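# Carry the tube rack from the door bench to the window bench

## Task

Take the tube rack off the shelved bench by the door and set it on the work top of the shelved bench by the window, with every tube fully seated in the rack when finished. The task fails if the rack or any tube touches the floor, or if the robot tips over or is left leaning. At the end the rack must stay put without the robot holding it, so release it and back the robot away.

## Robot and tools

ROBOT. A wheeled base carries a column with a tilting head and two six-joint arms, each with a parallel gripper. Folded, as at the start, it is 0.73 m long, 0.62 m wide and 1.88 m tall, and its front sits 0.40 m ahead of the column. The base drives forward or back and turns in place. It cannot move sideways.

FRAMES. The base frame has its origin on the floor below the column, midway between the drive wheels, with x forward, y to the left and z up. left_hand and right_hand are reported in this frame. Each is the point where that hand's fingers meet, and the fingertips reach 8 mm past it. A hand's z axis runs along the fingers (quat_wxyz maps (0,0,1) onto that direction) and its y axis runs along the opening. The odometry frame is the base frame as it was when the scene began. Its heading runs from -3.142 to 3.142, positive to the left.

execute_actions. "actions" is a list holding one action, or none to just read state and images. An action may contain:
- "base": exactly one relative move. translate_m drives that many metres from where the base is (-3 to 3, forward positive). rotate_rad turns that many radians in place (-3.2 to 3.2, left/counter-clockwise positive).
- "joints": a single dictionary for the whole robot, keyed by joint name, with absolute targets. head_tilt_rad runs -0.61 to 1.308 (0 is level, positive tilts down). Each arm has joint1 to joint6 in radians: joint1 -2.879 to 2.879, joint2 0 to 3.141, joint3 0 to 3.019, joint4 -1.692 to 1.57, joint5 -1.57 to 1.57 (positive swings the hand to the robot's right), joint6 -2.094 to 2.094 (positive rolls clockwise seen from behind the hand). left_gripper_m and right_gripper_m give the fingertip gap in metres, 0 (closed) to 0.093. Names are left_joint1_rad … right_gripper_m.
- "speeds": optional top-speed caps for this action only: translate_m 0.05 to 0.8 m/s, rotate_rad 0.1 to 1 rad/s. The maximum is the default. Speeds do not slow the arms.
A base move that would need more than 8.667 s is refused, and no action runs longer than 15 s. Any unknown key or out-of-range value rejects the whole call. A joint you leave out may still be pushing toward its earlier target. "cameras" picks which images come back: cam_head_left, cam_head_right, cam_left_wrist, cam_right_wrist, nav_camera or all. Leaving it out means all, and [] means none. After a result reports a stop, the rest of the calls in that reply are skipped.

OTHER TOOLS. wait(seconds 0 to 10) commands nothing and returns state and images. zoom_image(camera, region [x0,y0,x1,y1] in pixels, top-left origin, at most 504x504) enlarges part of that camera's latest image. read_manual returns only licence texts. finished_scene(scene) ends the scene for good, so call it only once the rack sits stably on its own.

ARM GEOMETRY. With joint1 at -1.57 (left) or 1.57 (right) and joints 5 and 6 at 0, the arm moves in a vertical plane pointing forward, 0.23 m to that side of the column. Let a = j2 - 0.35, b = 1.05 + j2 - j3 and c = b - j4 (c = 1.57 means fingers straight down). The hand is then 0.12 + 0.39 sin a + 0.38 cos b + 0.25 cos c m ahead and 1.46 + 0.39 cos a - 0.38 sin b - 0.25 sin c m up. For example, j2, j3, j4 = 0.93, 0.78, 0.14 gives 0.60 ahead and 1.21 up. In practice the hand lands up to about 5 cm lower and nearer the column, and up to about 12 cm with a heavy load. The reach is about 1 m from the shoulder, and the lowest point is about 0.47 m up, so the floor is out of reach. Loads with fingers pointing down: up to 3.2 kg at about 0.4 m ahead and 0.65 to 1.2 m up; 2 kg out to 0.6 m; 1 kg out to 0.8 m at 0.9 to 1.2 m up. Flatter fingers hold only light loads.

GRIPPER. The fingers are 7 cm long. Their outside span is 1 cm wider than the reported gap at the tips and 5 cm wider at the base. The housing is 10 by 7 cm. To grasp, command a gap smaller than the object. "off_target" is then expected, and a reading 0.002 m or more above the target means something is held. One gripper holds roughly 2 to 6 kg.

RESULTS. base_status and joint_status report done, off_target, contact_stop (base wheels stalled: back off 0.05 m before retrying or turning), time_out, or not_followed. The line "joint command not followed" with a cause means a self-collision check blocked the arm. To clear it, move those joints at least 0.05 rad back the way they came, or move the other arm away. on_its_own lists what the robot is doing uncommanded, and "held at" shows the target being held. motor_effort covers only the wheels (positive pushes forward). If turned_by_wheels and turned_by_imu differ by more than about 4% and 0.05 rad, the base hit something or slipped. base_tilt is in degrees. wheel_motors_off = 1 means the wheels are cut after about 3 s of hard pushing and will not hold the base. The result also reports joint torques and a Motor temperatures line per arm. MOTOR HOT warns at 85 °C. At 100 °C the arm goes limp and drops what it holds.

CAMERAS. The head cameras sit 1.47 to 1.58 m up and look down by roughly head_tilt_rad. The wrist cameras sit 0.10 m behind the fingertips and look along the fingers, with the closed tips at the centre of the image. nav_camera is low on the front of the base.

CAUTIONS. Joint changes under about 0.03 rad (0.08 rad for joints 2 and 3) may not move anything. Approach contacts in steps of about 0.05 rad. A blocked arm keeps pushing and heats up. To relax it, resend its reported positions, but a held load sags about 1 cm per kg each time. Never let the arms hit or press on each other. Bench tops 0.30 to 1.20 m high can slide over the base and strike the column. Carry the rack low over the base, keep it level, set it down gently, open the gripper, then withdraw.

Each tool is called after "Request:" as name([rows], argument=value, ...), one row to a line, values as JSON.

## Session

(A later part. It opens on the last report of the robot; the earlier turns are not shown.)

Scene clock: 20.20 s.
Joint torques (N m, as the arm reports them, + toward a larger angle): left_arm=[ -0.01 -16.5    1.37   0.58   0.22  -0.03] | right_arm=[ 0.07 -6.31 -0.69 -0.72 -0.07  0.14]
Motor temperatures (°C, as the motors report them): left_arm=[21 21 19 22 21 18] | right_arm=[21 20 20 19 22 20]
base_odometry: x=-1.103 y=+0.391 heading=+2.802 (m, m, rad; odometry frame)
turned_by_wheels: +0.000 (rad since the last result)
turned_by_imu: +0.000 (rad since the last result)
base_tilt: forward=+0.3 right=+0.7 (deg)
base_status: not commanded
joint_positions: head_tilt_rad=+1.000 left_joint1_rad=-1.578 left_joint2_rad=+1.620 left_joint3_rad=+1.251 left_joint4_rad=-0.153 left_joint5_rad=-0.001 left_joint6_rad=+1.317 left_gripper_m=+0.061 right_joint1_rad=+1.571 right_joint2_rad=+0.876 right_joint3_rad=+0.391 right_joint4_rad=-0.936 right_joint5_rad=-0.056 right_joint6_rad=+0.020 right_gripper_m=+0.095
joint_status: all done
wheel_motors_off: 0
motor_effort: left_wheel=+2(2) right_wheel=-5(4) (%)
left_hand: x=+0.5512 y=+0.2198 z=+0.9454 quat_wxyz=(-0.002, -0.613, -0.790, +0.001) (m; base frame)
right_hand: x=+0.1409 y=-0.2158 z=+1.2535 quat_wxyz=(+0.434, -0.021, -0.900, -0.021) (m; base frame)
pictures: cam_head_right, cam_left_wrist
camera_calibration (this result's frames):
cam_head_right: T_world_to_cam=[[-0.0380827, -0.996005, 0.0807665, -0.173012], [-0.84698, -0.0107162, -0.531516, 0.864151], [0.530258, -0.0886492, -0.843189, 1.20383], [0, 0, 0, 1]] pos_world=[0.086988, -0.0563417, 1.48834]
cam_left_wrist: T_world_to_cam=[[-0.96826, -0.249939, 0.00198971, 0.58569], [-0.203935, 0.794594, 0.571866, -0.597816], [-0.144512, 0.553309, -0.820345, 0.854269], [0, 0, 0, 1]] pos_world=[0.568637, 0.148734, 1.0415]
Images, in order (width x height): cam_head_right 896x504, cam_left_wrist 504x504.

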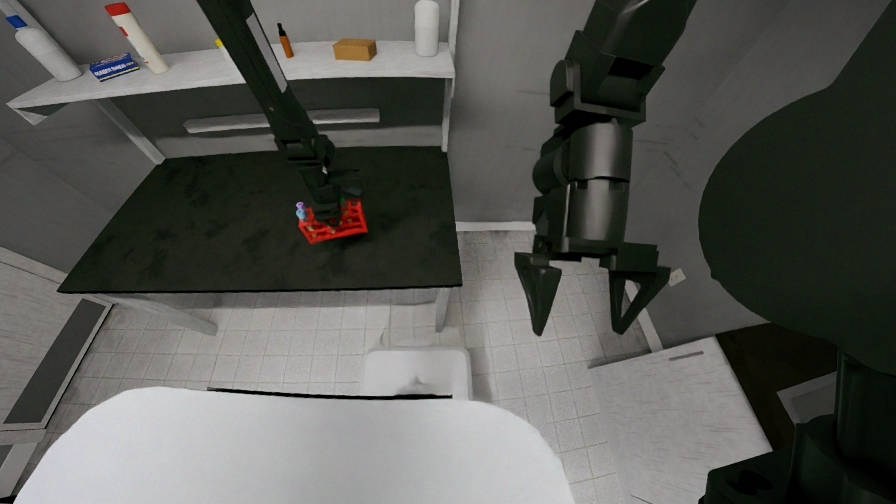

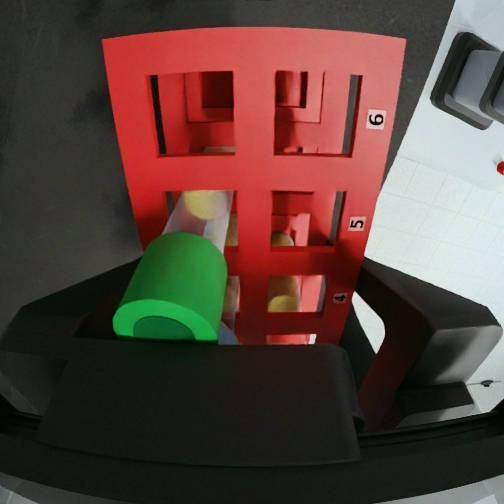

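Request:
execute_actions([
  {"base":{"translate_m":-1.17},"speeds":{"translate_m":0.4},"joints":{"head_tilt_rad":0.7}},
], cameras=[])

Request:
execute_actions([
  {"base":{"rotate_rad":2.93},"speeds":{"rotate_rad":0.6}},
], cameras=["cam_head_left","cam_left_wrist","nav_camera"])

Scene clock: 24.90 s.
Joint torques (N m, as the arm reports them, + toward a larger angle): left_arm=[  0.27 -16.79   1.54   0.52   0.2   -0.04] | right_arm=[-0.17 -5.75 -0.6  -0.82 -0.06  0.13]
Motor temperatures (°C, as the motors report them): left_arm=[21 22 19 22 21 18] | right_arm=[21 20 20 19 22 20]
base_odometry: x=+0.001 y=+0.002 heading=+2.803 (m, m, rad; odometry frame)
turned_by_wheels: +0.001 (rad since the last result)
turned_by_imu: +0.007 (rad since the last result)
base_tilt: forward=+0.3 right=+0.7 (deg)
base_status: done
joint_positions: head_tilt_rad=+0.716 left_joint1_rad=-1.578 left_joint2_rad=+1.623 left_joint3_rad=+1.246 left_joint4_rad=-0.153 left_joint5_rad=-0.001 left_joint6_rad=+1.317 left_gripper_m=+0.061 right_joint1_rad=+1.571 right_joint2_rad=+0.876 right_joint3_rad=+0.389 right_joint4_rad=-0.936 right_joint5_rad=-0.056 right_joint6_rad=+0.020 right_gripper_m=+0.095
joint_status: all done
wheel_motors_off: 0
motor_effort: left_wheel=+2(54) right_wheel=-1(52) (%)
left_hand: x=+0.5460 y=+0.2198 z=+0.9438 quat_wxyz=(+0.001, -0.613, -0.790, +0.004) (m; base frame)
right_hand: x=+0.1401 y=-0.2158 z=+1.2538 quat_wxyz=(+0.435, -0.021, -0.900, -0.021) (m; base frame)
pictures: none
No camera images: the call's "cameras" was empty. Leave "cameras" out to get every camera's image.

Scene clock: 30.70 s.
Joint torques (N m, as the arm reports them, + toward a larger angle): left_arm=[ -0.4  -16.58   1.71   0.49   0.15  -0.02] | right_arm=[ 0.04 -5.77 -0.56 -0.71 -0.07  0.13]
Motor temperatures (°C, as the motors report them): left_arm=[21 22 19 22 21 18] | right_arm=[21 20 20 19 22 20]
base_odometry: x=+0.001 y=+0.002 heading=-0.551 (m, m, rad; odometry frame)
turned_by_wheels: +2.929 (rad since the last result)
turned_by_imu: +2.940 (rad since the last result)
base_tilt: forward=+0.3 right=+0.6 (deg)
base_status: done
joint_positions: head_tilt_rad=+0.716 left_joint1_rad=-1.568 left_joint2_rad=+1.623 left_joint3_rad=+1.246 left_joint4_rad=-0.153 left_joint5_rad=+0.000 left_joint6_rad=+1.317 left_gripper_m=+0.060 right_joint1_rad=+1.571 right_joint2_rad=+0.876 right_joint3_rad=+0.389 right_joint4_rad=-0.936 right_joint5_rad=-0.056 right_joint6_rad=+0.020 right_gripper_m=+0.095
joint_status: not commanded
wheel_motors_off: 0
motor_effort: left_wheel=-3(44) right_wheel=+3(63) (%)
left_hand: x=+0.5460 y=+0.2262 z=+0.9438 quat_wxyz=(+0.003, -0.611, -0.791, +0.001) (m; base frame)
right_hand: x=+0.1401 y=-0.2158 z=+1.2538 quat_wxyz=(+0.435, -0.021, -0.900, -0.021) (m; base frame)
pictures: cam_head_left, cam_left_wrist, nav_camera
camera_calibration (this result's frames):
cam_head_left: T_world_to_cam=[[-0.05404, -0.997307, 0.0495753, 0.00384109], [-0.676684, 0.0000672015, -0.736273, 1.16965], [0.734288, -0.073335, -0.674866, 0.936611], [0, 0, 0, 1]] pos_world=[0.103952, 0.0724385, 1.49308]
cam_left_wrist: T_world_to_cam=[[-0.966965, -0.254761, 0.00869621, 0.576405], [-0.202801, 0.789517, 0.579253, -0.6095], [-0.154437, 0.558354, -0.815101, 0.847942], [0, 0, 0, 1]] pos_world=[0.56471, 0.154605, 1.0392]
Images, in order (width x height): cam_head_left 896x504, cam_left_wrist 504x504, nav_camera 896x504.

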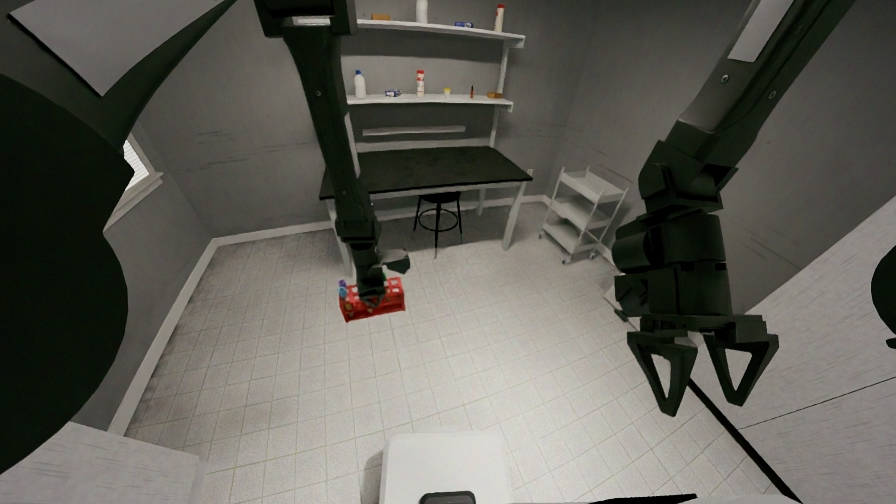

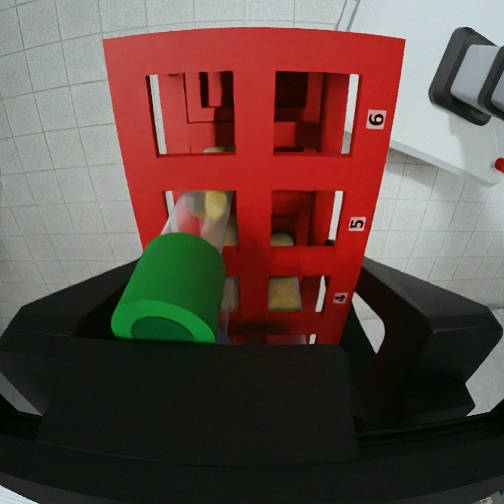

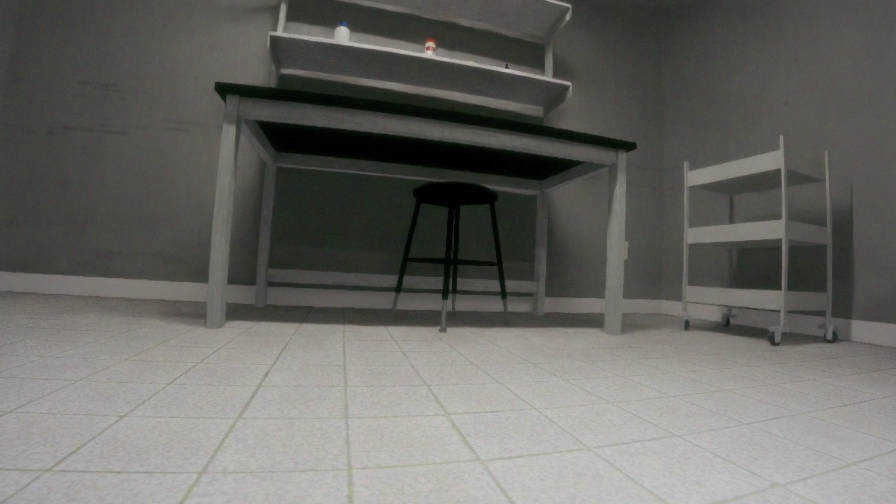

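Request:
execute_actions([
  {"base":{"translate_m":0.85},"speeds":{"translate_m":0.4},"joints":{"head_tilt_rad":0.95}},
], cameras=["cam_head_left","cam_head_right","nav_camera"])

Scene clock: 34.30 s.
Joint torques (N m, as the arm reports them, + toward a larger angle): left_arm=[ -0.52 -17.2    1.42   0.63   0.15  -0.03] | right_arm=[-0.03 -5.79 -0.56 -0.74 -0.06  0.13]
Motor temperatures (°C, as the motors report them): left_arm=[21 23 19 22 21 18] | right_arm=[21 20 20 19 22 20]
base_odometry: x=+0.725 y=-0.443 heading=-0.550 (m, m, rad; odometry frame)
turned_by_wheels: +0.001 (rad since the last result)
turned_by_imu: -0.001 (rad since the last result)
base_tilt: forward=+0.3 right=+0.6 (deg)
base_status: done
joint_positions: head_tilt_rad=+0.951 left_joint1_rad=-1.568 left_joint2_rad=+1.625 left_joint3_rad=+1.248 left_joint4_rad=-0.153 left_joint5_rad=+0.000 left_joint6_rad=+1.317 left_gripper_m=+0.060 right_joint1_rad=+1.571 right_joint2_rad=+0.876 right_joint3_rad=+0.390 right_joint4_rad=-0.936 right_joint5_rad=-0.056 right_joint6_rad=+0.020 right_gripper_m=+0.095
joint_status: all done
wheel_motors_off: 0
motor_effort: left_wheel=-1(58) right_wheel=-1(76) (%)
left_hand: x=+0.5467 y=+0.2263 z=+0.9432 quat_wxyz=(+0.003, -0.611, -0.791, +0.001) (m; base frame)
right_hand: x=+0.1407 y=-0.2158 z=+1.2536 quat_wxyz=(+0.434, -0.021, -0.900, -0.021) (m; base frame)
pictures: cam_head_left, cam_head_right, nav_camera
camera_calibration (this result's frames):
cam_head_left: T_world_to_cam=[[-0.0410259, -0.997307, 0.0607857, -0.0140737], [-0.829388, 0.0000672015, -0.558673, 0.903785], [0.557165, -0.073335, -0.827157, 1.18], [0, 0, 0, 1]] pos_world=[0.0915586, 0.0724385, 1.48182]
cam_head_right: T_world_to_cam=[[-0.0419988, -0.996005, 0.0788011, -0.16979], [-0.819887, -0.0107162, -0.572425, 0.925796], [0.570983, -0.0886492, -0.816162, 1.16018], [0, 0, 0, 1]] pos_world=[0.0894775, -0.0563417, 1.49022]
Images, in order (width x height): cam_head_left 896x504, cam_head_right 896x504, nav_camera 896x504.

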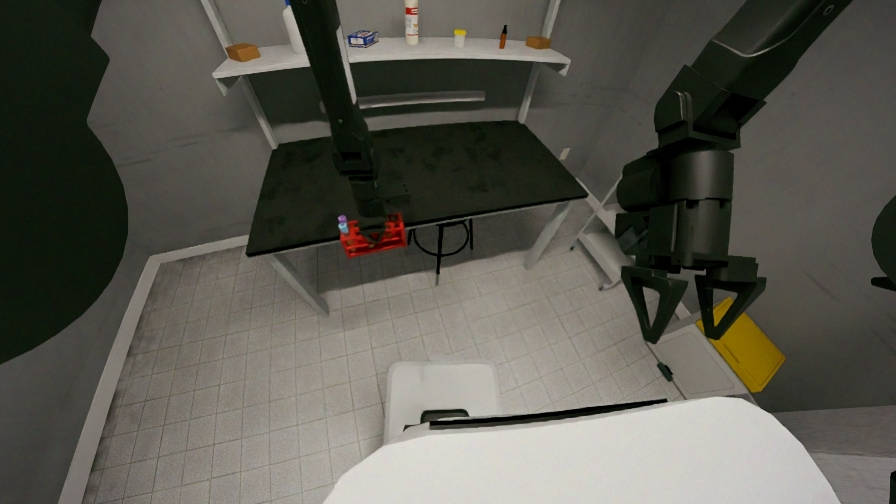

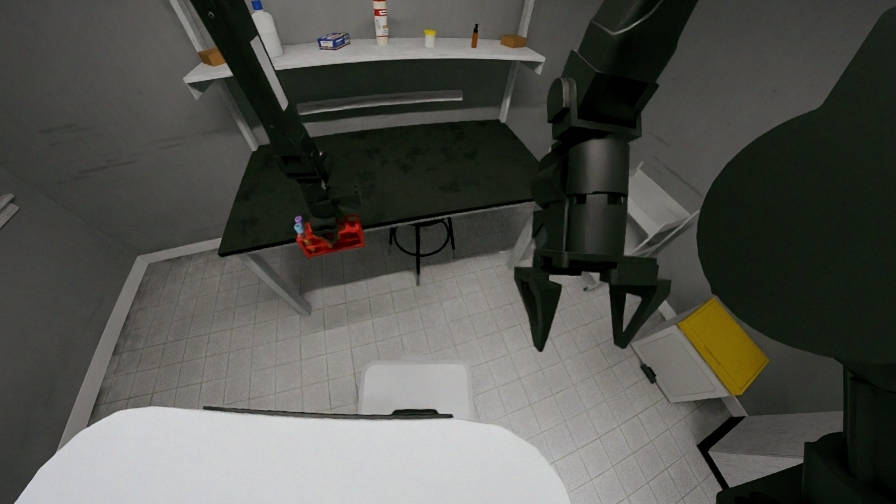

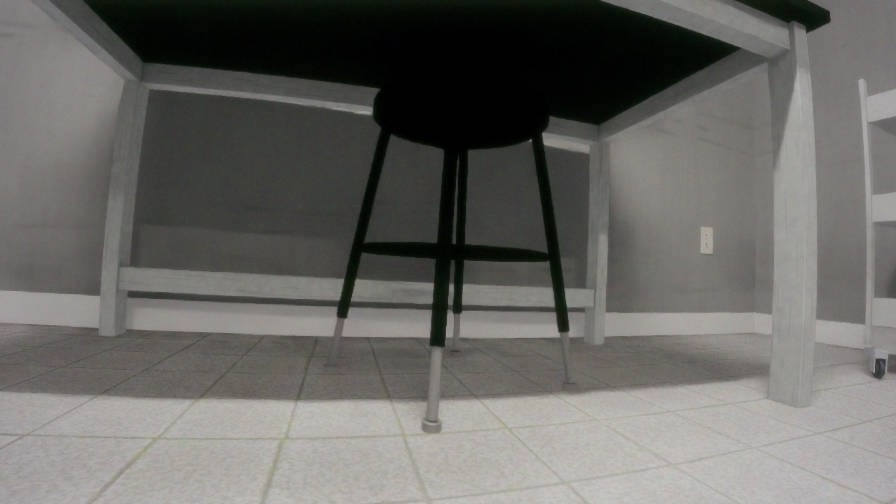

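Request:
execute_actions([
  {"joints":{"left_joint2_rad":1.667,"left_joint3_rad":1.559,"left_joint4_rad":-0.412}},
], cameras=[])

Request:
execute_actions([
  {"base":{"translate_m":0.2},"speeds":{"translate_m":0.15}},
], cameras=["cam_head_left","cam_head_right","cam_left_wrist"])

Scene clock: 35.77 s.
Joint torques (N m, as the arm reports them, + toward a larger angle): left_arm=[ -0.49 -20.21   3.8    0.19   0.15  -0.02] | right_arm=[-0.08 -6.27 -0.6  -0.78 -0.08  0.15]
Motor temperatures (°C, as the motors report them): left_arm=[21 23 19 22 21 18] | right_arm=[21 20 20 19 22 20]
base_odometry: x=+0.725 y=-0.443 heading=-0.550 (m, m, rad; odometry frame)
turned_by_wheels: +0.000 (rad since the last result)
turned_by_imu: +0.001 (rad since the last result)
base_tilt: forward=+0.3 right=+0.6 (deg)
base_status: not commanded
joint_positions: head_tilt_rad=+0.951 left_joint1_rad=-1.568 left_joint2_rad=+1.676 left_joint3_rad=+1.557 left_joint4_rad=-0.403 left_joint5_rad=+0.000 left_joint6_rad=+1.317 left_gripper_m=+0.060 right_joint1_rad=+1.571 right_joint2_rad=+0.876 right_joint3_rad=+0.390 right_joint4_rad=-0.936 right_joint5_rad=-0.056 right_joint6_rad=+0.020 right_gripper_m=+0.095
joint_status: all done
wheel_motors_off: 0
motor_effort: left_wheel=+0(1) right_wheel=-1(1) (%)
left_hand: x=+0.6480 y=+0.2264 z=+0.9508 quat_wxyz=(+0.000, -0.611, -0.791, -0.001) (m; base frame)
right_hand: x=+0.1407 y=-0.2158 z=+1.2536 quat_wxyz=(+0.434, -0.021, -0.900, -0.021) (m; base frame)
pictures: none
No camera images: the call's "cameras" was empty. Leave "cameras" out to get every camera's image.

Scene clock: 37.87 s.
Joint torques (N m, as the arm reports them, + toward a larger angle): left_arm=[ -0.5  -20.14   4.18   0.2    0.11  -0.04] | right_arm=[ 0.34 -6.14 -0.64 -0.6  -0.07  0.13]
Motor temperatures (°C, as the motors report them): left_arm=[21 23 19 22 21 18] | right_arm=[21 20 20 19 22 20]
base_odometry: x=+0.896 y=-0.548 heading=-0.550 (m, m, rad; odometry frame)
turned_by_wheels: +0.000 (rad since the last result)
turned_by_imu: +0.001 (rad since the last result)
base_tilt: forward=+0.3 right=+0.6 (deg)
base_status: done
joint_positions: head_tilt_rad=+0.951 left_joint1_rad=-1.568 left_joint2_rad=+1.678 left_joint3_rad=+1.552 left_joint4_rad=-0.407 left_joint5_rad=+0.000 left_joint6_rad=+1.317 left_gripper_m=+0.060 right_joint1_rad=+1.571 right_joint2_rad=+0.876 right_joint3_rad=+0.391 right_joint4_rad=-0.936 right_joint5_rad=-0.056 right_joint6_rad=+0.020 right_gripper_m=+0.095
joint_status: not commanded
wheel_motors_off: 0
motor_effort: left_wheel=+1(43) right_wheel=+0(47) (%)
left_hand: x=+0.6434 y=+0.2264 z=+0.9494 quat_wxyz=(+0.004, -0.611, -0.791, +0.002) (m; base frame)
right_hand: x=+0.1409 y=-0.2158 z=+1.2535 quat_wxyz=(+0.434, -0.021, -0.900, -0.021) (m; base frame)
pictures: cam_head_left, cam_head_right, cam_left_wrist
camera_calibration (this result's frames):
cam_head_left: T_world_to_cam=[[-0.0410015, -0.997307, 0.0608022, -0.0141003], [-0.829612, 0.0000672015, -0.55834, 0.903283], [0.556832, -0.073335, -0.827381, 1.18036], [0, 0, 0, 1]] pos_world=[0.0915352, 0.0724385, 1.4818]
cam_head_right: T_world_to_cam=[[-0.0419671, -0.996005, 0.078818, -0.169817], [-0.820117, -0.0107162, -0.572095, 0.9253], [0.570654, -0.0886492, -0.816391, 1.16054], [0, 0, 0, 1]] pos_world=[0.0894575, -0.0563417, 1.4902]
cam_left_wrist: T_world_to_cam=[[-0.966941, -0.254766, 0.0109102, 0.668373], [-0.201478, 0.789518, 0.579714, -0.594415], [-0.156305, 0.558351, -0.814747, 0.86838], [0, 0, 0, 1]] pos_world=[0.662247, 0.154719, 1.04481]
Images, in order (width x height): cam_head_left 896x504, cam_head_right 896x504, cam_left_wrist 504x504.

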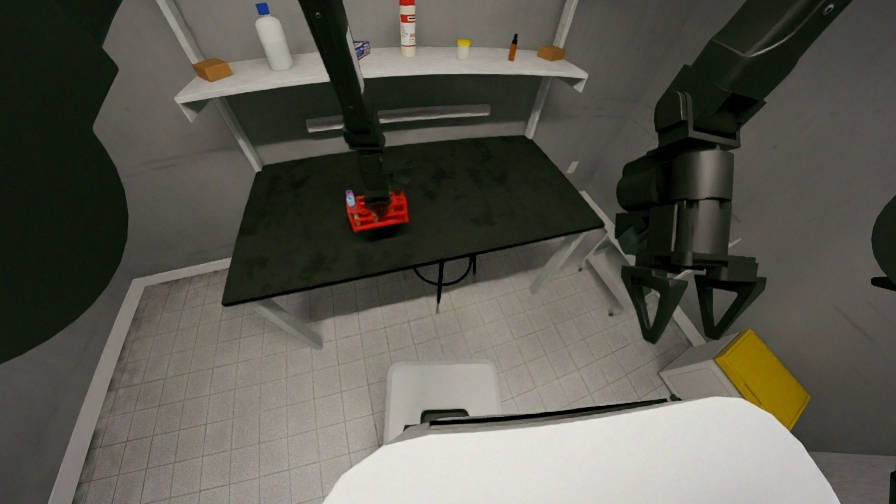

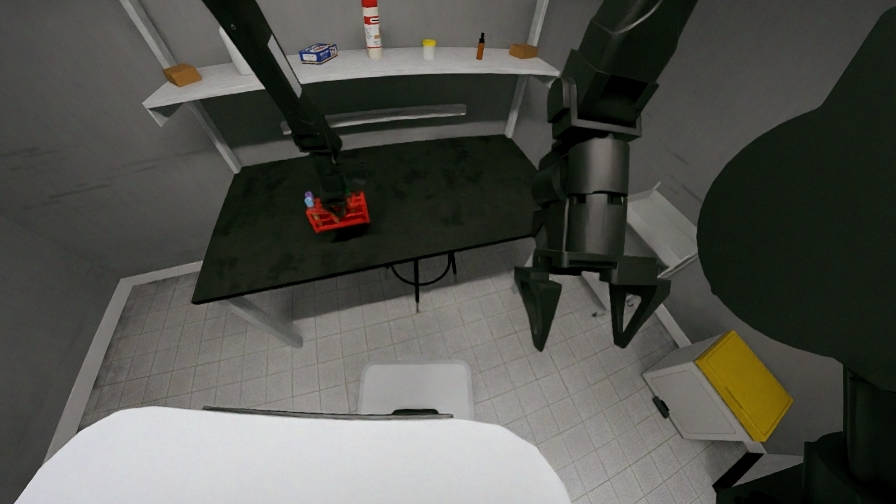

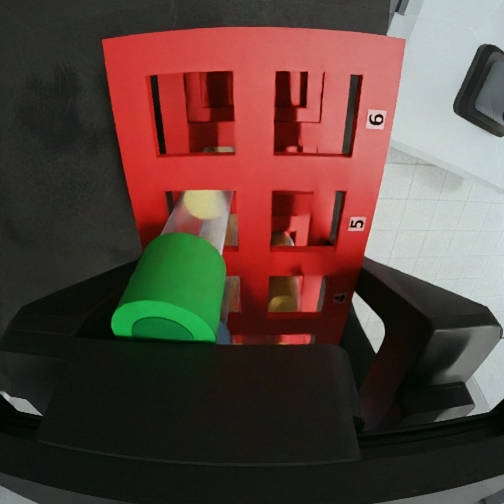

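Request:
execute_actions([
  {"joints":{"left_joint2_rad":1.924,"left_joint3_rad":1.781,"left_joint4_rad":-0.377}},
], cameras=[])

Request:
execute_actions([
  {"joints":{"left_joint2_rad":1.98,"left_joint3_rad":1.84,"left_joint4_rad":-0.38}},
], cameras=["cam_head_right","cam_left_wrist"])

Request:
zoom_image(camera="cam_head_right", region=[270,160,420,270])

Scene clock: 39.37 s.
Joint torques (N m, as the arm reports them, + toward a larger angle): left_arm=[ -0.37 -21.5    4.35   0.36   0.15  -0.03] | right_arm=[-0.22 -6.21 -0.68 -0.77 -0.07  0.12]
Motor temperatures (°C, as the motors report them): left_arm=[21 23 19 22 21 18] | right_arm=[21 20 20 19 22 20]
base_odometry: x=+0.896 y=-0.548 heading=-0.550 (m, m, rad; odometry frame)
turned_by_wheels: +0.000 (rad since the last result)
turned_by_imu: +0.001 (rad since the last result)
base_tilt: forward=+0.3 right=+0.5 (deg)
base_status: not commanded
joint_positions: head_tilt_rad=+0.951 left_joint1_rad=-1.568 left_joint2_rad=+1.952 left_joint3_rad=+1.764 left_joint4_rad=-0.376 left_joint5_rad=+0.000 left_joint6_rad=+1.317 left_gripper_m=+0.060 right_joint1_rad=+1.571 right_joint2_rad=+0.876 right_joint3_rad=+0.391 right_joint4_rad=-0.936 right_joint5_rad=-0.056 right_joint6_rad=+0.020 right_gripper_m=+0.095
joint_status: all done
wheel_motors_off: 0
motor_effort: left_wheel=+0(0) right_wheel=+0(1) (%)
left_hand: x=+0.6247 y=+0.2266 z=+0.8365 quat_wxyz=(+0.016, -0.611, -0.791, +0.011) (m; base frame)
right_hand: x=+0.1409 y=-0.2158 z=+1.2535 quat_wxyz=(+0.434, -0.021, -0.900, -0.021) (m; base frame)
pictures: none
No camera images: the call's "cameras" was empty. Leave "cameras" out to get every camera's image.

Scene clock: 39.93 s.
Joint torques (N m, as the arm reports them, + toward a larger angle): left_arm=[ -0.43 -19.01   4.86   0.21   0.14   0.  ] | right_arm=[ 0.17 -6.01 -0.71 -0.77 -0.08  0.12]
Motor temperatures (°C, as the motors report them): left_arm=[21 23 19 22 21 18] | right_arm=[21 20 20 19 22 20]
base_odometry: x=+0.896 y=-0.548 heading=-0.550 (m, m, rad; odometry frame)
turned_by_wheels: +0.000 (rad since the last result)
turned_by_imu: +0.000 (rad since the last result)
base_tilt: forward=+0.3 right=+0.6 (deg)
base_status: not commanded
joint_positions: head_tilt_rad=+0.951 left_joint1_rad=-1.568 left_joint2_rad=+1.981 left_joint3_rad=+1.820 left_joint4_rad=-0.376 left_joint5_rad=+0.000 left_joint6_rad=+1.317 left_gripper_m=+0.060 right_joint1_rad=+1.571 right_joint2_rad=+0.876 right_joint3_rad=+0.391 right_joint4_rad=-0.936 right_joint5_rad=-0.056 right_joint6_rad=+0.020 right_gripper_m=+0.095
joint_status: all done
wheel_motors_off: 0
motor_effort: left_wheel=-1(0) right_wheel=+0(0) (%)
left_hand: x=+0.6397 y=+0.2266 z=+0.8285 quat_wxyz=(+0.006, -0.611, -0.791, +0.003) (m; base frame)
right_hand: x=+0.1409 y=-0.2158 z=+1.2535 quat_wxyz=(+0.434, -0.021, -0.900, -0.021) (m; base frame)
pictures: cam_head_right, cam_left_wrist
camera_calibration (this result's frames):
cam_head_right: T_world_to_cam=[[-0.0419672, -0.996005, 0.078818, -0.169817], [-0.820117, -0.0107162, -0.572095, 0.9253], [0.570654, -0.0886492, -0.816391, 1.16054], [0, 0, 0, 1]] pos_world=[0.0894575, -0.0563417, 1.4902]
cam_left_wrist: T_world_to_cam=[[-0.966872, -0.254777, 0.0157069, 0.662217], [-0.19861, 0.789519, 0.580701, -0.527898], [-0.16035, 0.558344, -0.813966, 0.771058], [0, 0, 0, 1]] pos_world=[0.659072, 0.154988, 0.923764]
Images, in order (width x height): cam_head_right 896x504, cam_left_wrist 504x504.

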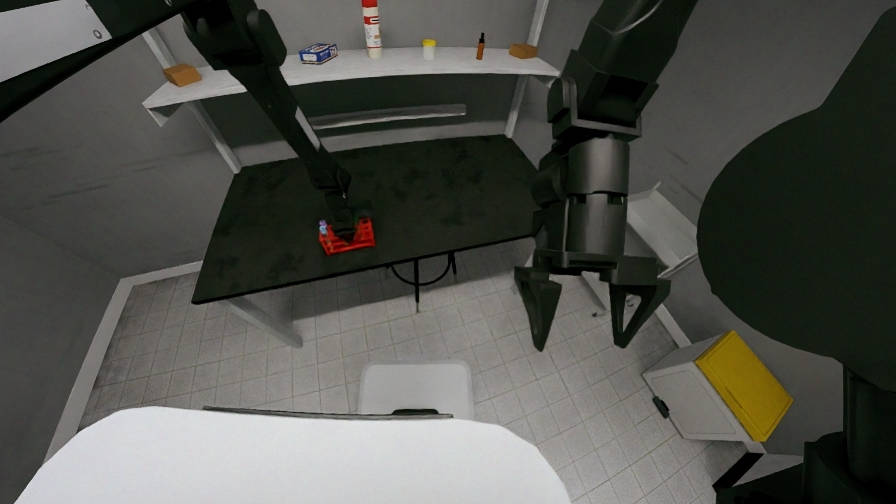

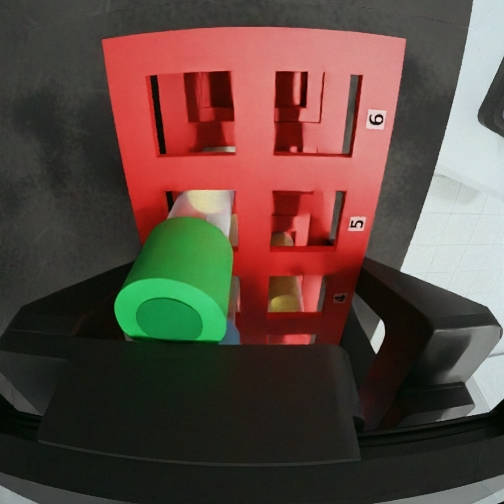

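Region (270, 160, 420, 270) of cam_head_right's 896x504 image, scaled by 3.360, with more detail than that image has; it fills the top 370 rows of this view, and the rest is white.

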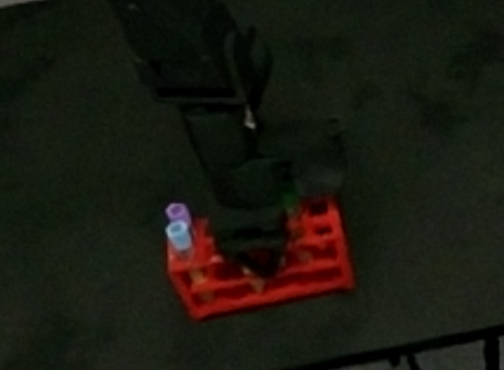

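Request:
execute_actions([
  {"joints":{"left_joint2_rad":1.86,"left_joint3_rad":1.76,"left_joint4_rad":-0.39}},
], cameras=[])

Request:
execute_actions([
  {"base":{"translate_m":0.1},"speeds":{"translate_m":0.1}},
], cameras=["cam_left_wrist"])

Request:
execute_actions([
  {"joints":{"left_joint2_rad":1.93,"left_joint3_rad":1.80,"left_joint4_rad":-0.38}},
], cameras=["cam_left_wrist"])

Request:
execute_actions([
  {"joints":{"left_joint2_rad":1.98,"left_joint3_rad":1.84,"left_joint4_rad":-0.38}},
], cameras=["cam_left_wrist","cam_head_right"])

Scene clock: 41.23 s.
Joint torques (N m, as the arm reports them, + toward a larger angle): left_arm=[ -0.51 -21.12   5.14   0.45   0.15  -0.01] | right_arm=[ 0.2  -6.27 -0.68 -0.72 -0.09  0.13]
Motor temperatures (°C, as the motors report them): left_arm=[21 24 19 22 21 18] | right_arm=[21 20 20 19 22 20]
base_odometry: x=+0.896 y=-0.548 heading=-0.550 (m, m, rad; odometry frame)
turned_by_wheels: +0.000 (rad since the last result)
turned_by_imu: +0.001 (rad since the last result)
base_tilt: forward=+0.3 right=+0.6 (deg)
base_status: not commanded
joint_positions: head_tilt_rad=+0.951 left_joint1_rad=-1.568 left_joint2_rad=+1.871 left_joint3_rad=+1.743 left_joint4_rad=-0.389 left_joint5_rad=+0.000 left_joint6_rad=+1.317 left_gripper_m=+0.060 right_joint1_rad=+1.571 right_joint2_rad=+0.876 right_joint3_rad=+0.391 right_joint4_rad=-0.936 right_joint5_rad=-0.056 right_joint6_rad=+0.020 right_gripper_m=+0.095
joint_status: all done
wheel_motors_off: 0
motor_effort: left_wheel=+0(1) right_wheel=+0(0) (%)
left_hand: x=+0.6570 y=+0.2265 z=+0.8757 quat_wxyz=(-0.002, -0.611, -0.791, -0.003) (m; base frame)
right_hand: x=+0.1409 y=-0.2158 z=+1.2535 quat_wxyz=(+0.434, -0.021, -0.900, -0.021) (m; base frame)
pictures: none
No camera images: the call's "cameras" was empty. Leave "cameras" out to get every camera's image.

Scene clock: 43.10 s.
Joint torques (N m, as the arm reports them, + toward a larger angle): left_arm=[ -0.68 -20.31   4.8    0.44   0.16  -0.03] | right_arm=[-0.17 -5.92 -0.61 -0.77 -0.06  0.11]
Motor temperatures (°C, as the motors report them): left_arm=[21 24 19 22 21 18] | right_arm=[21 20 20 19 22 20]
base_odometry: x=+0.981 y=-0.600 heading=-0.550 (m, m, rad; odometry frame)
turned_by_wheels: +0.000 (rad since the last result)
turned_by_imu: +0.001 (rad since the last result)
base_tilt: forward=+0.3 right=+0.6 (deg)
base_status: done
joint_positions: head_tilt_rad=+0.952 left_joint1_rad=-1.568 left_joint2_rad=+1.872 left_joint3_rad=+1.745 left_joint4_rad=-0.389 left_joint5_rad=+0.000 left_joint6_rad=+1.317 left_gripper_m=+0.060 right_joint1_rad=+1.571 right_joint2_rad=+0.876 right_joint3_rad=+0.391 right_joint4_rad=-0.936 right_joint5_rad=-0.056 right_joint6_rad=+0.020 right_gripper_m=+0.095
joint_status: not commanded
wheel_motors_off: 0
motor_effort: left_wheel=-1(41) right_wheel=+0(45) (%)
left_hand: x=+0.6575 y=+0.2265 z=+0.8754 quat_wxyz=(-0.002, -0.611, -0.791, -0.003) (m; base frame)
right_hand: x=+0.1411 y=-0.2158 z=+1.2535 quat_wxyz=(+0.434, -0.021, -0.900, -0.021) (m; base frame)
pictures: cam_left_wrist
camera_calibration (this result's frames):
cam_left_wrist: T_world_to_cam=[[-0.967001, -0.254731, -0.00458821, 0.69646], [-0.210712, 0.789513, 0.576428, -0.539865], [-0.143212, 0.558373, -0.817135, 0.803654], [0, 0, 0, 1]] pos_world=[0.674815, 0.154902, 0.971083]
Images, in order (width x height): cam_left_wrist 504x504.

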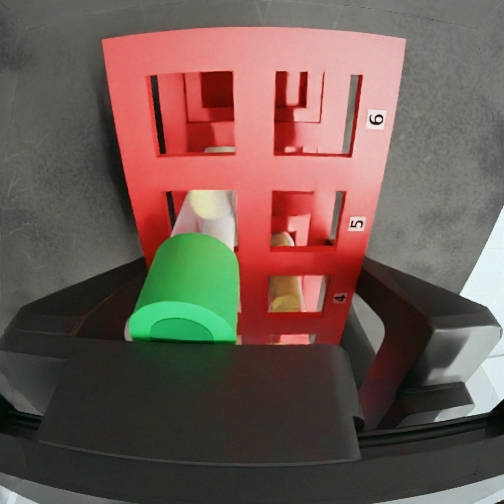

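Scene clock: 43.90 s.
Joint torques (N m, as the arm reports them, + toward a larger angle): left_arm=[ -0.26 -20.06   4.4    0.64   0.15  -0.03] | right_arm=[ 0.14 -5.98 -0.76 -0.71 -0.1   0.13]
Motor temperatures (°C, as the motors report them): left_arm=[21 24 19 22 21 18] | right_arm=[21 20 20 19 22 20]
base_odometry: x=+0.981 y=-0.600 heading=-0.550 (m, m, rad; odometry frame)
turned_by_wheels: +0.000 (rad since the last result)
turned_by_imu: +0.000 (rad since the last result)
base_tilt: forward=+0.3 right=+0.6 (deg)
base_status: not commanded
joint_positions: head_tilt_rad=+0.952 left_joint1_rad=-1.568 left_joint2_rad=+1.944 left_joint3_rad=+1.787 left_joint4_rad=-0.383 left_joint5_rad=+0.000 left_joint6_rad=+1.317 left_gripper_m=+0.060 right_joint1_rad=+1.571 right_joint2_rad=+0.876 right_joint3_rad=+0.391 right_joint4_rad=-0.936 right_joint5_rad=-0.056 right_joint6_rad=+0.020 right_gripper_m=+0.095
joint_status: all done
wheel_motors_off: 0
motor_effort: left_wheel=+2(0) right_wheel=-1(1) (%)
left_hand: x=+0.6411 y=+0.2266 z=+0.8432 quat_wxyz=(+0.007, -0.611, -0.791, +0.004) (m; base frame)
right_hand: x=+0.1411 y=-0.2158 z=+1.2535 quat_wxyz=(+0.434, -0.021, -0.900, -0.021) (m; base frame)
pictures: cam_left_wrist
camera_calibration (this result's frames):
cam_left_wrist: T_world_to_cam=[[-0.966825, -0.254783, 0.0182896, 0.661084], [-0.197063, 0.78952, 0.581226, -0.537604], [-0.162526, 0.55834, -0.813537, 0.784334], [0, 0, 0, 1]] pos_world=[0.660686, 0.154957, 0.938463]
Images, in order (width x height): cam_left_wrist 504x504.

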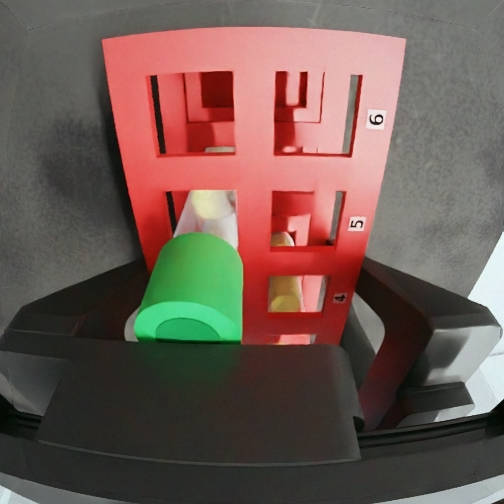

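Scene clock: 44.63 s.
Joint torques (N m, as the arm reports them, + toward a larger angle): left_arm=[ -0.35 -20.02   4.75   0.51   0.16  -0.06] | right_arm=[ 0.   -6.22 -0.77 -0.71 -0.04  0.11]
Motor temperatures (°C, as the motors report them): left_arm=[21 24 19 22 21 18] | right_arm=[21 20 20 19 22 20]
base_odometry: x=+0.981 y=-0.600 heading=-0.550 (m, m, rad; odometry frame)
turned_by_wheels: +0.000 (rad since the last result)
turned_by_imu: +0.000 (rad since the last result)
base_tilt: forward=+0.3 right=+0.6 (deg)
base_status: not commanded
joint_positions: head_tilt_rad=+0.952 left_joint1_rad=-1.568 left_joint2_rad=+1.986 left_joint3_rad=+1.821 left_joint4_rad=-0.383 left_joint5_rad=+0.000 left_joint6_rad=+1.317 left_gripper_m=+0.060 right_joint1_rad=+1.571 right_joint2_rad=+0.876 right_joint3_rad=+0.391 right_joint4_rad=-0.936 right_joint5_rad=-0.056 right_joint6_rad=+0.020 right_gripper_m=+0.095
joint_status: all done
wheel_motors_off: 0
motor_effort: left_wheel=+1(1) right_wheel=-1(1) (%)
left_hand: x=+0.6362 y=+0.2266 z=+0.8263 quat_wxyz=(+0.010, -0.611, -0.791, +0.006) (m; base frame)
right_hand: x=+0.1411 y=-0.2158 z=+1.2535 quat_wxyz=(+0.434, -0.021, -0.900, -0.021) (m; base frame)
pictures: cam_head_right, cam_left_wrist
camera_calibration (this result's frames):
cam_head_right: T_world_to_cam=[[-0.0419591, -0.996005, 0.0788223, -0.169824], [-0.820176, -0.0107162, -0.572011, 0.925174], [0.570571, -0.0886492, -0.81645, 1.16064], [0, 0, 0, 1]] pos_world=[0.0894524, -0.0563417, 1.4902]
cam_left_wrist: T_world_to_cam=[[-0.966673, -0.254798, 0.0249301, 0.651071], [-0.19308, 0.789522, 0.582559, -0.532425], [-0.168117, 0.55833, -0.812406, 0.772415], [0, 0, 0, 1]] pos_world=[0.656429, 0.15499, 0.921453]
Images, in order (width x height): cam_head_right 896x504, cam_left_wrist 504x504.

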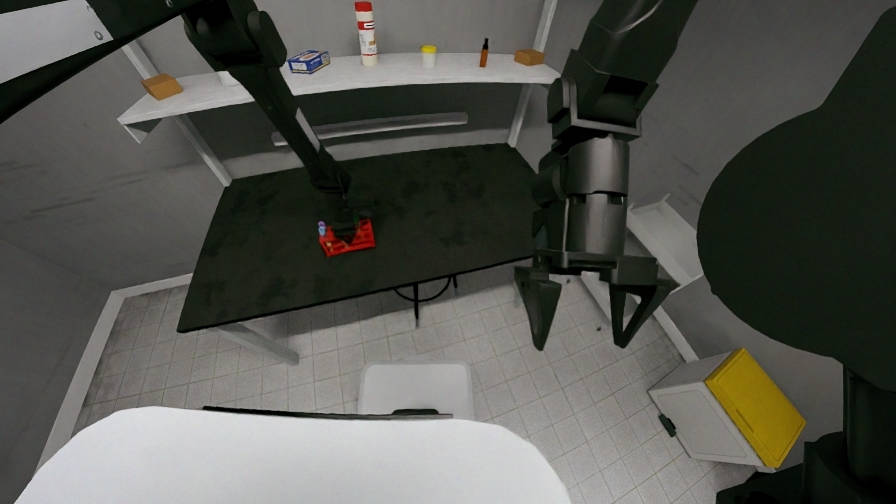

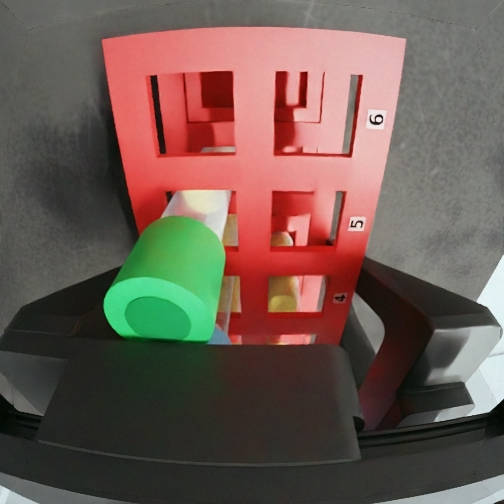

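Request:
execute_actions([
  {"joints":{"left_gripper_m":0.093}},
], cameras=["cam_left_wrist"])

Request:
execute_actions([
  {"joints":{"left_joint2_rad":1.86,"left_joint3_rad":1.76,"left_joint4_rad":-0.39}},
], cameras=[])

Request:
execute_actions([
  {"joints":{"left_joint2_rad":1.667,"left_joint3_rad":1.559,"left_joint4_rad":-0.412}},
], cameras=["cam_left_wrist"])

Request:
execute_actions([
  {"base":{"translate_m":-0.5}},
], cameras=["cam_head_left","cam_head_right"])

Request:
zoom_image(camera="cam_head_right", region=[250,100,450,240])

Scene clock: 45.47 s.
Joint torques (N m, as the arm reports them, + toward a larger angle): left_arm=[ -0.62 -19.26   4.84   0.48   0.14  -0.03] | right_arm=[-0.09 -5.99 -0.81 -0.72 -0.09  0.12]
Motor temperatures (°C, as the motors report them): left_arm=[21 24 20 22 21 18] | right_arm=[21 20 20 19 22 20]
base_odometry: x=+0.981 y=-0.600 heading=-0.550 (m, m, rad; odometry frame)
turned_by_wheels: +0.000 (rad since the last result)
turned_by_imu: +0.000 (rad since the last result)
base_tilt: forward=+0.3 right=+0.6 (deg)
base_status: not commanded
joint_positions: head_tilt_rad=+0.952 left_joint1_rad=-1.568 left_joint2_rad=+1.985 left_joint3_rad=+1.821 left_joint4_rad=-0.383 left_joint5_rad=+0.000 left_joint6_rad=+1.317 left_gripper_m=+0.093 right_joint1_rad=+1.571 right_joint2_rad=+0.876 right_joint3_rad=+0.391 right_joint4_rad=-0.936 right_joint5_rad=-0.056 right_joint6_rad=+0.020 right_gripper_m=+0.095
joint_status: all done
wheel_motors_off: 0
motor_effort: left_wheel=+1(0) right_wheel=+0(1) (%)
left_hand: x=+0.6364 y=+0.2266 z=+0.8265 quat_wxyz=(+0.010, -0.611, -0.791, +0.006) (m; base frame)
right_hand: x=+0.1411 y=-0.2158 z=+1.2535 quat_wxyz=(+0.434, -0.021, -0.900, -0.021) (m; base frame)
pictures: cam_left_wrist
camera_calibration (this result's frames):
cam_left_wrist: T_world_to_cam=[[-0.966683, -0.254797, 0.0245612, 0.65161], [-0.193301, 0.789522, 0.582485, -0.532291], [-0.167807, 0.558331, -0.81247, 0.77247], [0, 0, 0, 1]] pos_world=[0.656633, 0.15499, 0.921656]
Images, in order (width x height): cam_left_wrist 504x504.

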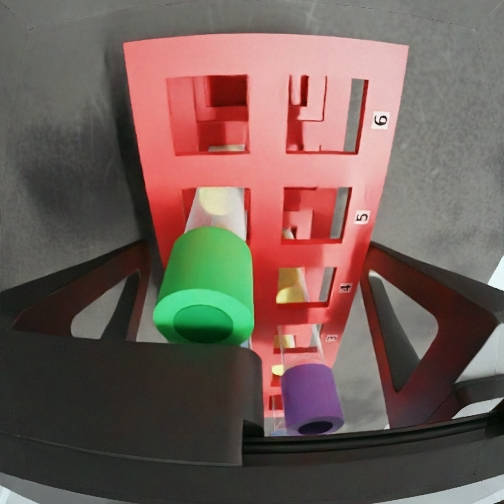

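Scene clock: 46.43 s.
Joint torques (N m, as the arm reports them, + toward a larger angle): left_arm=[ -0.52 -19.04   4.75   0.42   0.17  -0.04] | right_arm=[ 0.15 -6.19 -0.75 -0.81 -0.08  0.14]
Motor temperatures (°C, as the motors report them): left_arm=[21 24 20 22 21 18] | right_arm=[21 20 20 19 22 20]
base_odometry: x=+0.981 y=-0.600 heading=-0.550 (m, m, rad; odometry frame)
turned_by_wheels: +0.000 (rad since the last result)
turned_by_imu: +0.000 (rad since the last result)
base_tilt: forward=+0.3 right=+0.6 (deg)
base_status: not commanded
joint_positions: head_tilt_rad=+0.952 left_joint1_rad=-1.568 left_joint2_rad=+1.849 left_joint3_rad=+1.751 left_joint4_rad=-0.388 left_joint5_rad=+0.000 left_joint6_rad=+1.317 left_gripper_m=+0.093 right_joint1_rad=+1.571 right_joint2_rad=+0.876 right_joint3_rad=+0.391 right_joint4_rad=-0.936 right_joint5_rad=-0.056 right_joint6_rad=+0.020 right_gripper_m=+0.095
joint_status: all done
wheel_motors_off: 0
motor_effort: left_wheel=+0(1) right_wheel=+0(1) (%)
left_hand: x=+0.6748 y=+0.2265 z=+0.8888 quat_wxyz=(-0.014, -0.611, -0.791, -0.012) (m; base frame)
right_hand: x=+0.1411 y=-0.2158 z=+1.2535 quat_wxyz=(+0.434, -0.021, -0.900, -0.021) (m; base frame)
pictures: none
No camera images: the call's "cameras" was empty. Leave "cameras" out to get every camera's image.

Scene clock: 47.43 s.
Joint torques (N m, as the arm reports them, + toward a larger angle): left_arm=[ -0.45 -18.58   4.23   0.34   0.16  -0.03] | right_arm=[ 0.06 -6.17 -0.67 -0.81 -0.11  0.13]
Motor temperatures (°C, as the motors report them): left_arm=[21 24 20 22 21 18] | right_arm=[21 20 20 19 22 20]
base_odometry: x=+0.981 y=-0.600 heading=-0.550 (m, m, rad; odometry frame)
turned_by_wheels: +0.000 (rad since the last result)
turned_by_imu: +0.000 (rad since the last result)
base_tilt: forward=+0.3 right=+0.6 (deg)
base_status: not commanded
joint_positions: head_tilt_rad=+0.952 left_joint1_rad=-1.568 left_joint2_rad=+1.656 left_joint3_rad=+1.556 left_joint4_rad=-0.409 left_joint5_rad=+0.000 left_joint6_rad=+1.317 left_gripper_m=+0.093 right_joint1_rad=+1.571 right_joint2_rad=+0.876 right_joint3_rad=+0.391 right_joint4_rad=-0.936 right_joint5_rad=-0.056 right_joint6_rad=+0.020 right_gripper_m=+0.095
joint_status: all done
wheel_motors_off: 0
motor_effort: left_wheel=+0(0) right_wheel=-1(1) (%)
left_hand: x=+0.6561 y=+0.2264 z=+0.9613 quat_wxyz=(-0.005, -0.611, -0.791, -0.005) (m; base frame)
right_hand: x=+0.1411 y=-0.2158 z=+1.2535 quat_wxyz=(+0.434, -0.021, -0.900, -0.021) (m; base frame)
pictures: cam_left_wrist
camera_calibration (this result's frames):
cam_left_wrist: T_world_to_cam=[[-0.966947, -0.254715, -0.0115993, 0.702223], [-0.214871, 0.789511, 0.574893, -0.585326], [-0.137276, 0.558383, -0.818146, 0.870878], [0, 0, 0, 1]] pos_world=[0.672793, 0.154705, 1.05715]
Images, in order (width x height): cam_left_wrist 504x504.

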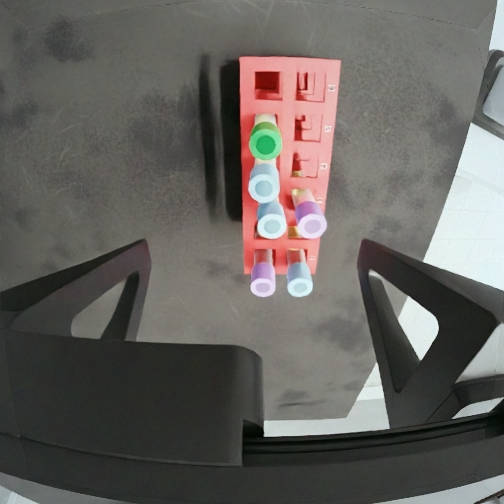

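Scene clock: 49.97 s.
Joint torques (N m, as the arm reports them, + toward a larger angle): left_arm=[ -0.37 -18.41   4.19   0.38   0.16  -0.04] | right_arm=[ 0.08 -6.16 -0.54 -0.72 -0.09  0.12]
Motor temperatures (°C, as the motors report them): left_arm=[21 25 20 22 21 18] | right_arm=[21 20 20 19 22 20]
base_odometry: x=+0.555 y=-0.339 heading=-0.549 (m, m, rad; odometry frame)
turned_by_wheels: +0.001 (rad since the last result)
turned_by_imu: +0.004 (rad since the last result)
base_tilt: forward=+0.3 right=+0.6 (deg)
base_status: done
joint_positions: head_tilt_rad=+0.952 left_joint1_rad=-1.568 left_joint2_rad=+1.658 left_joint3_rad=+1.554 left_joint4_rad=-0.409 left_joint5_rad=+0.000 left_joint6_rad=+1.317 left_gripper_m=+0.093 right_joint1_rad=+1.571 right_joint2_rad=+0.876 right_joint3_rad=+0.388 right_joint4_rad=-0.936 right_joint5_rad=-0.056 right_joint6_rad=+0.020 right_gripper_m=+0.095
joint_status: not commanded
wheel_motors_off: 0
motor_effort: left_wheel=-2(64) right_wheel=-1(61) (%)
left_hand: x=+0.6536 y=+0.2264 z=+0.9599 quat_wxyz=(-0.003, -0.611, -0.791, -0.004) (m; base frame)
right_hand: x=+0.1395 y=-0.2158 z=+1.2540 quat_wxyz=(+0.435, -0.021, -0.900, -0.021) (m; base frame)
pictures: cam_head_left, cam_head_right
camera_calibration (this result's frames):
cam_head_left: T_world_to_cam=[[-0.0409759, -0.997307, 0.0608195, -0.0141281], [-0.829847, 0.0000672015, -0.557991, 0.902758], [0.556485, -0.073335, -0.827615, 1.18074], [0, 0, 0, 1]] pos_world=[0.0915107, 0.0724385, 1.48178]
cam_head_right: T_world_to_cam=[[-0.041934, -0.996005, 0.0788356, -0.169846], [-0.820358, -0.0107162, -0.57175, 0.924781], [0.570311, -0.0886492, -0.816631, 1.16093], [0, 0, 0, 1]] pos_world=[0.0894365, -0.0563417, 1.49019]
Images, in order (width x height): cam_head_left 896x504, cam_head_right 896x504.

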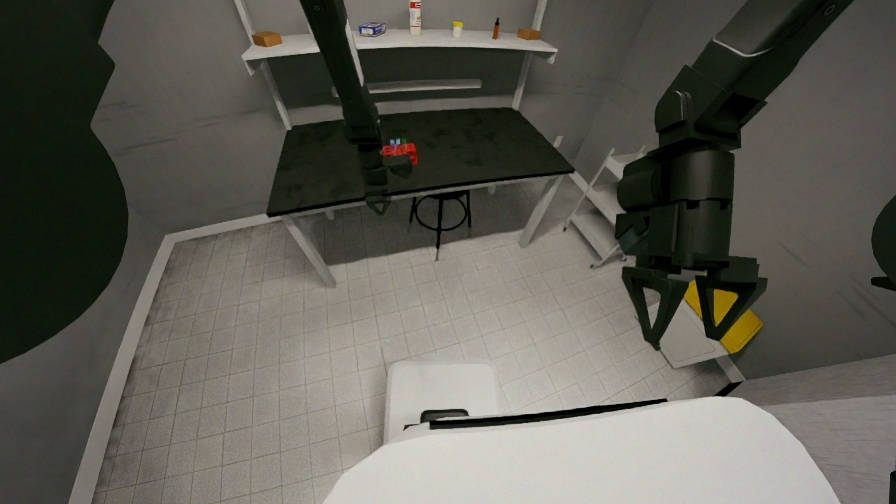

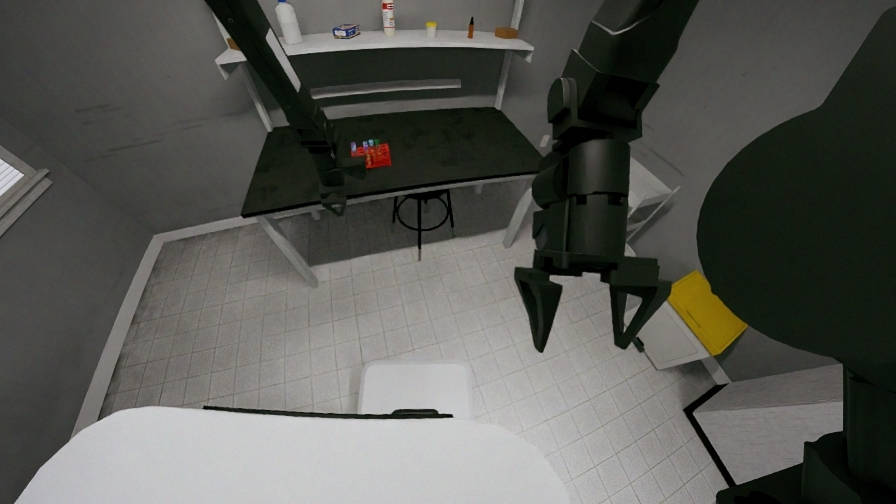

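Region (250, 100, 450, 240) of cam_head_right's 896x504 image, scaled by 2.520, with more detail than that image has; it fills the top 353 rows of this view, and the rest is white.

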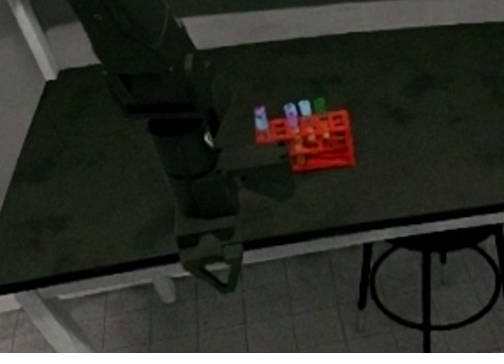

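Looks seated.

Request:
finished_scene(scene=1)

The scene is finished: the task was done.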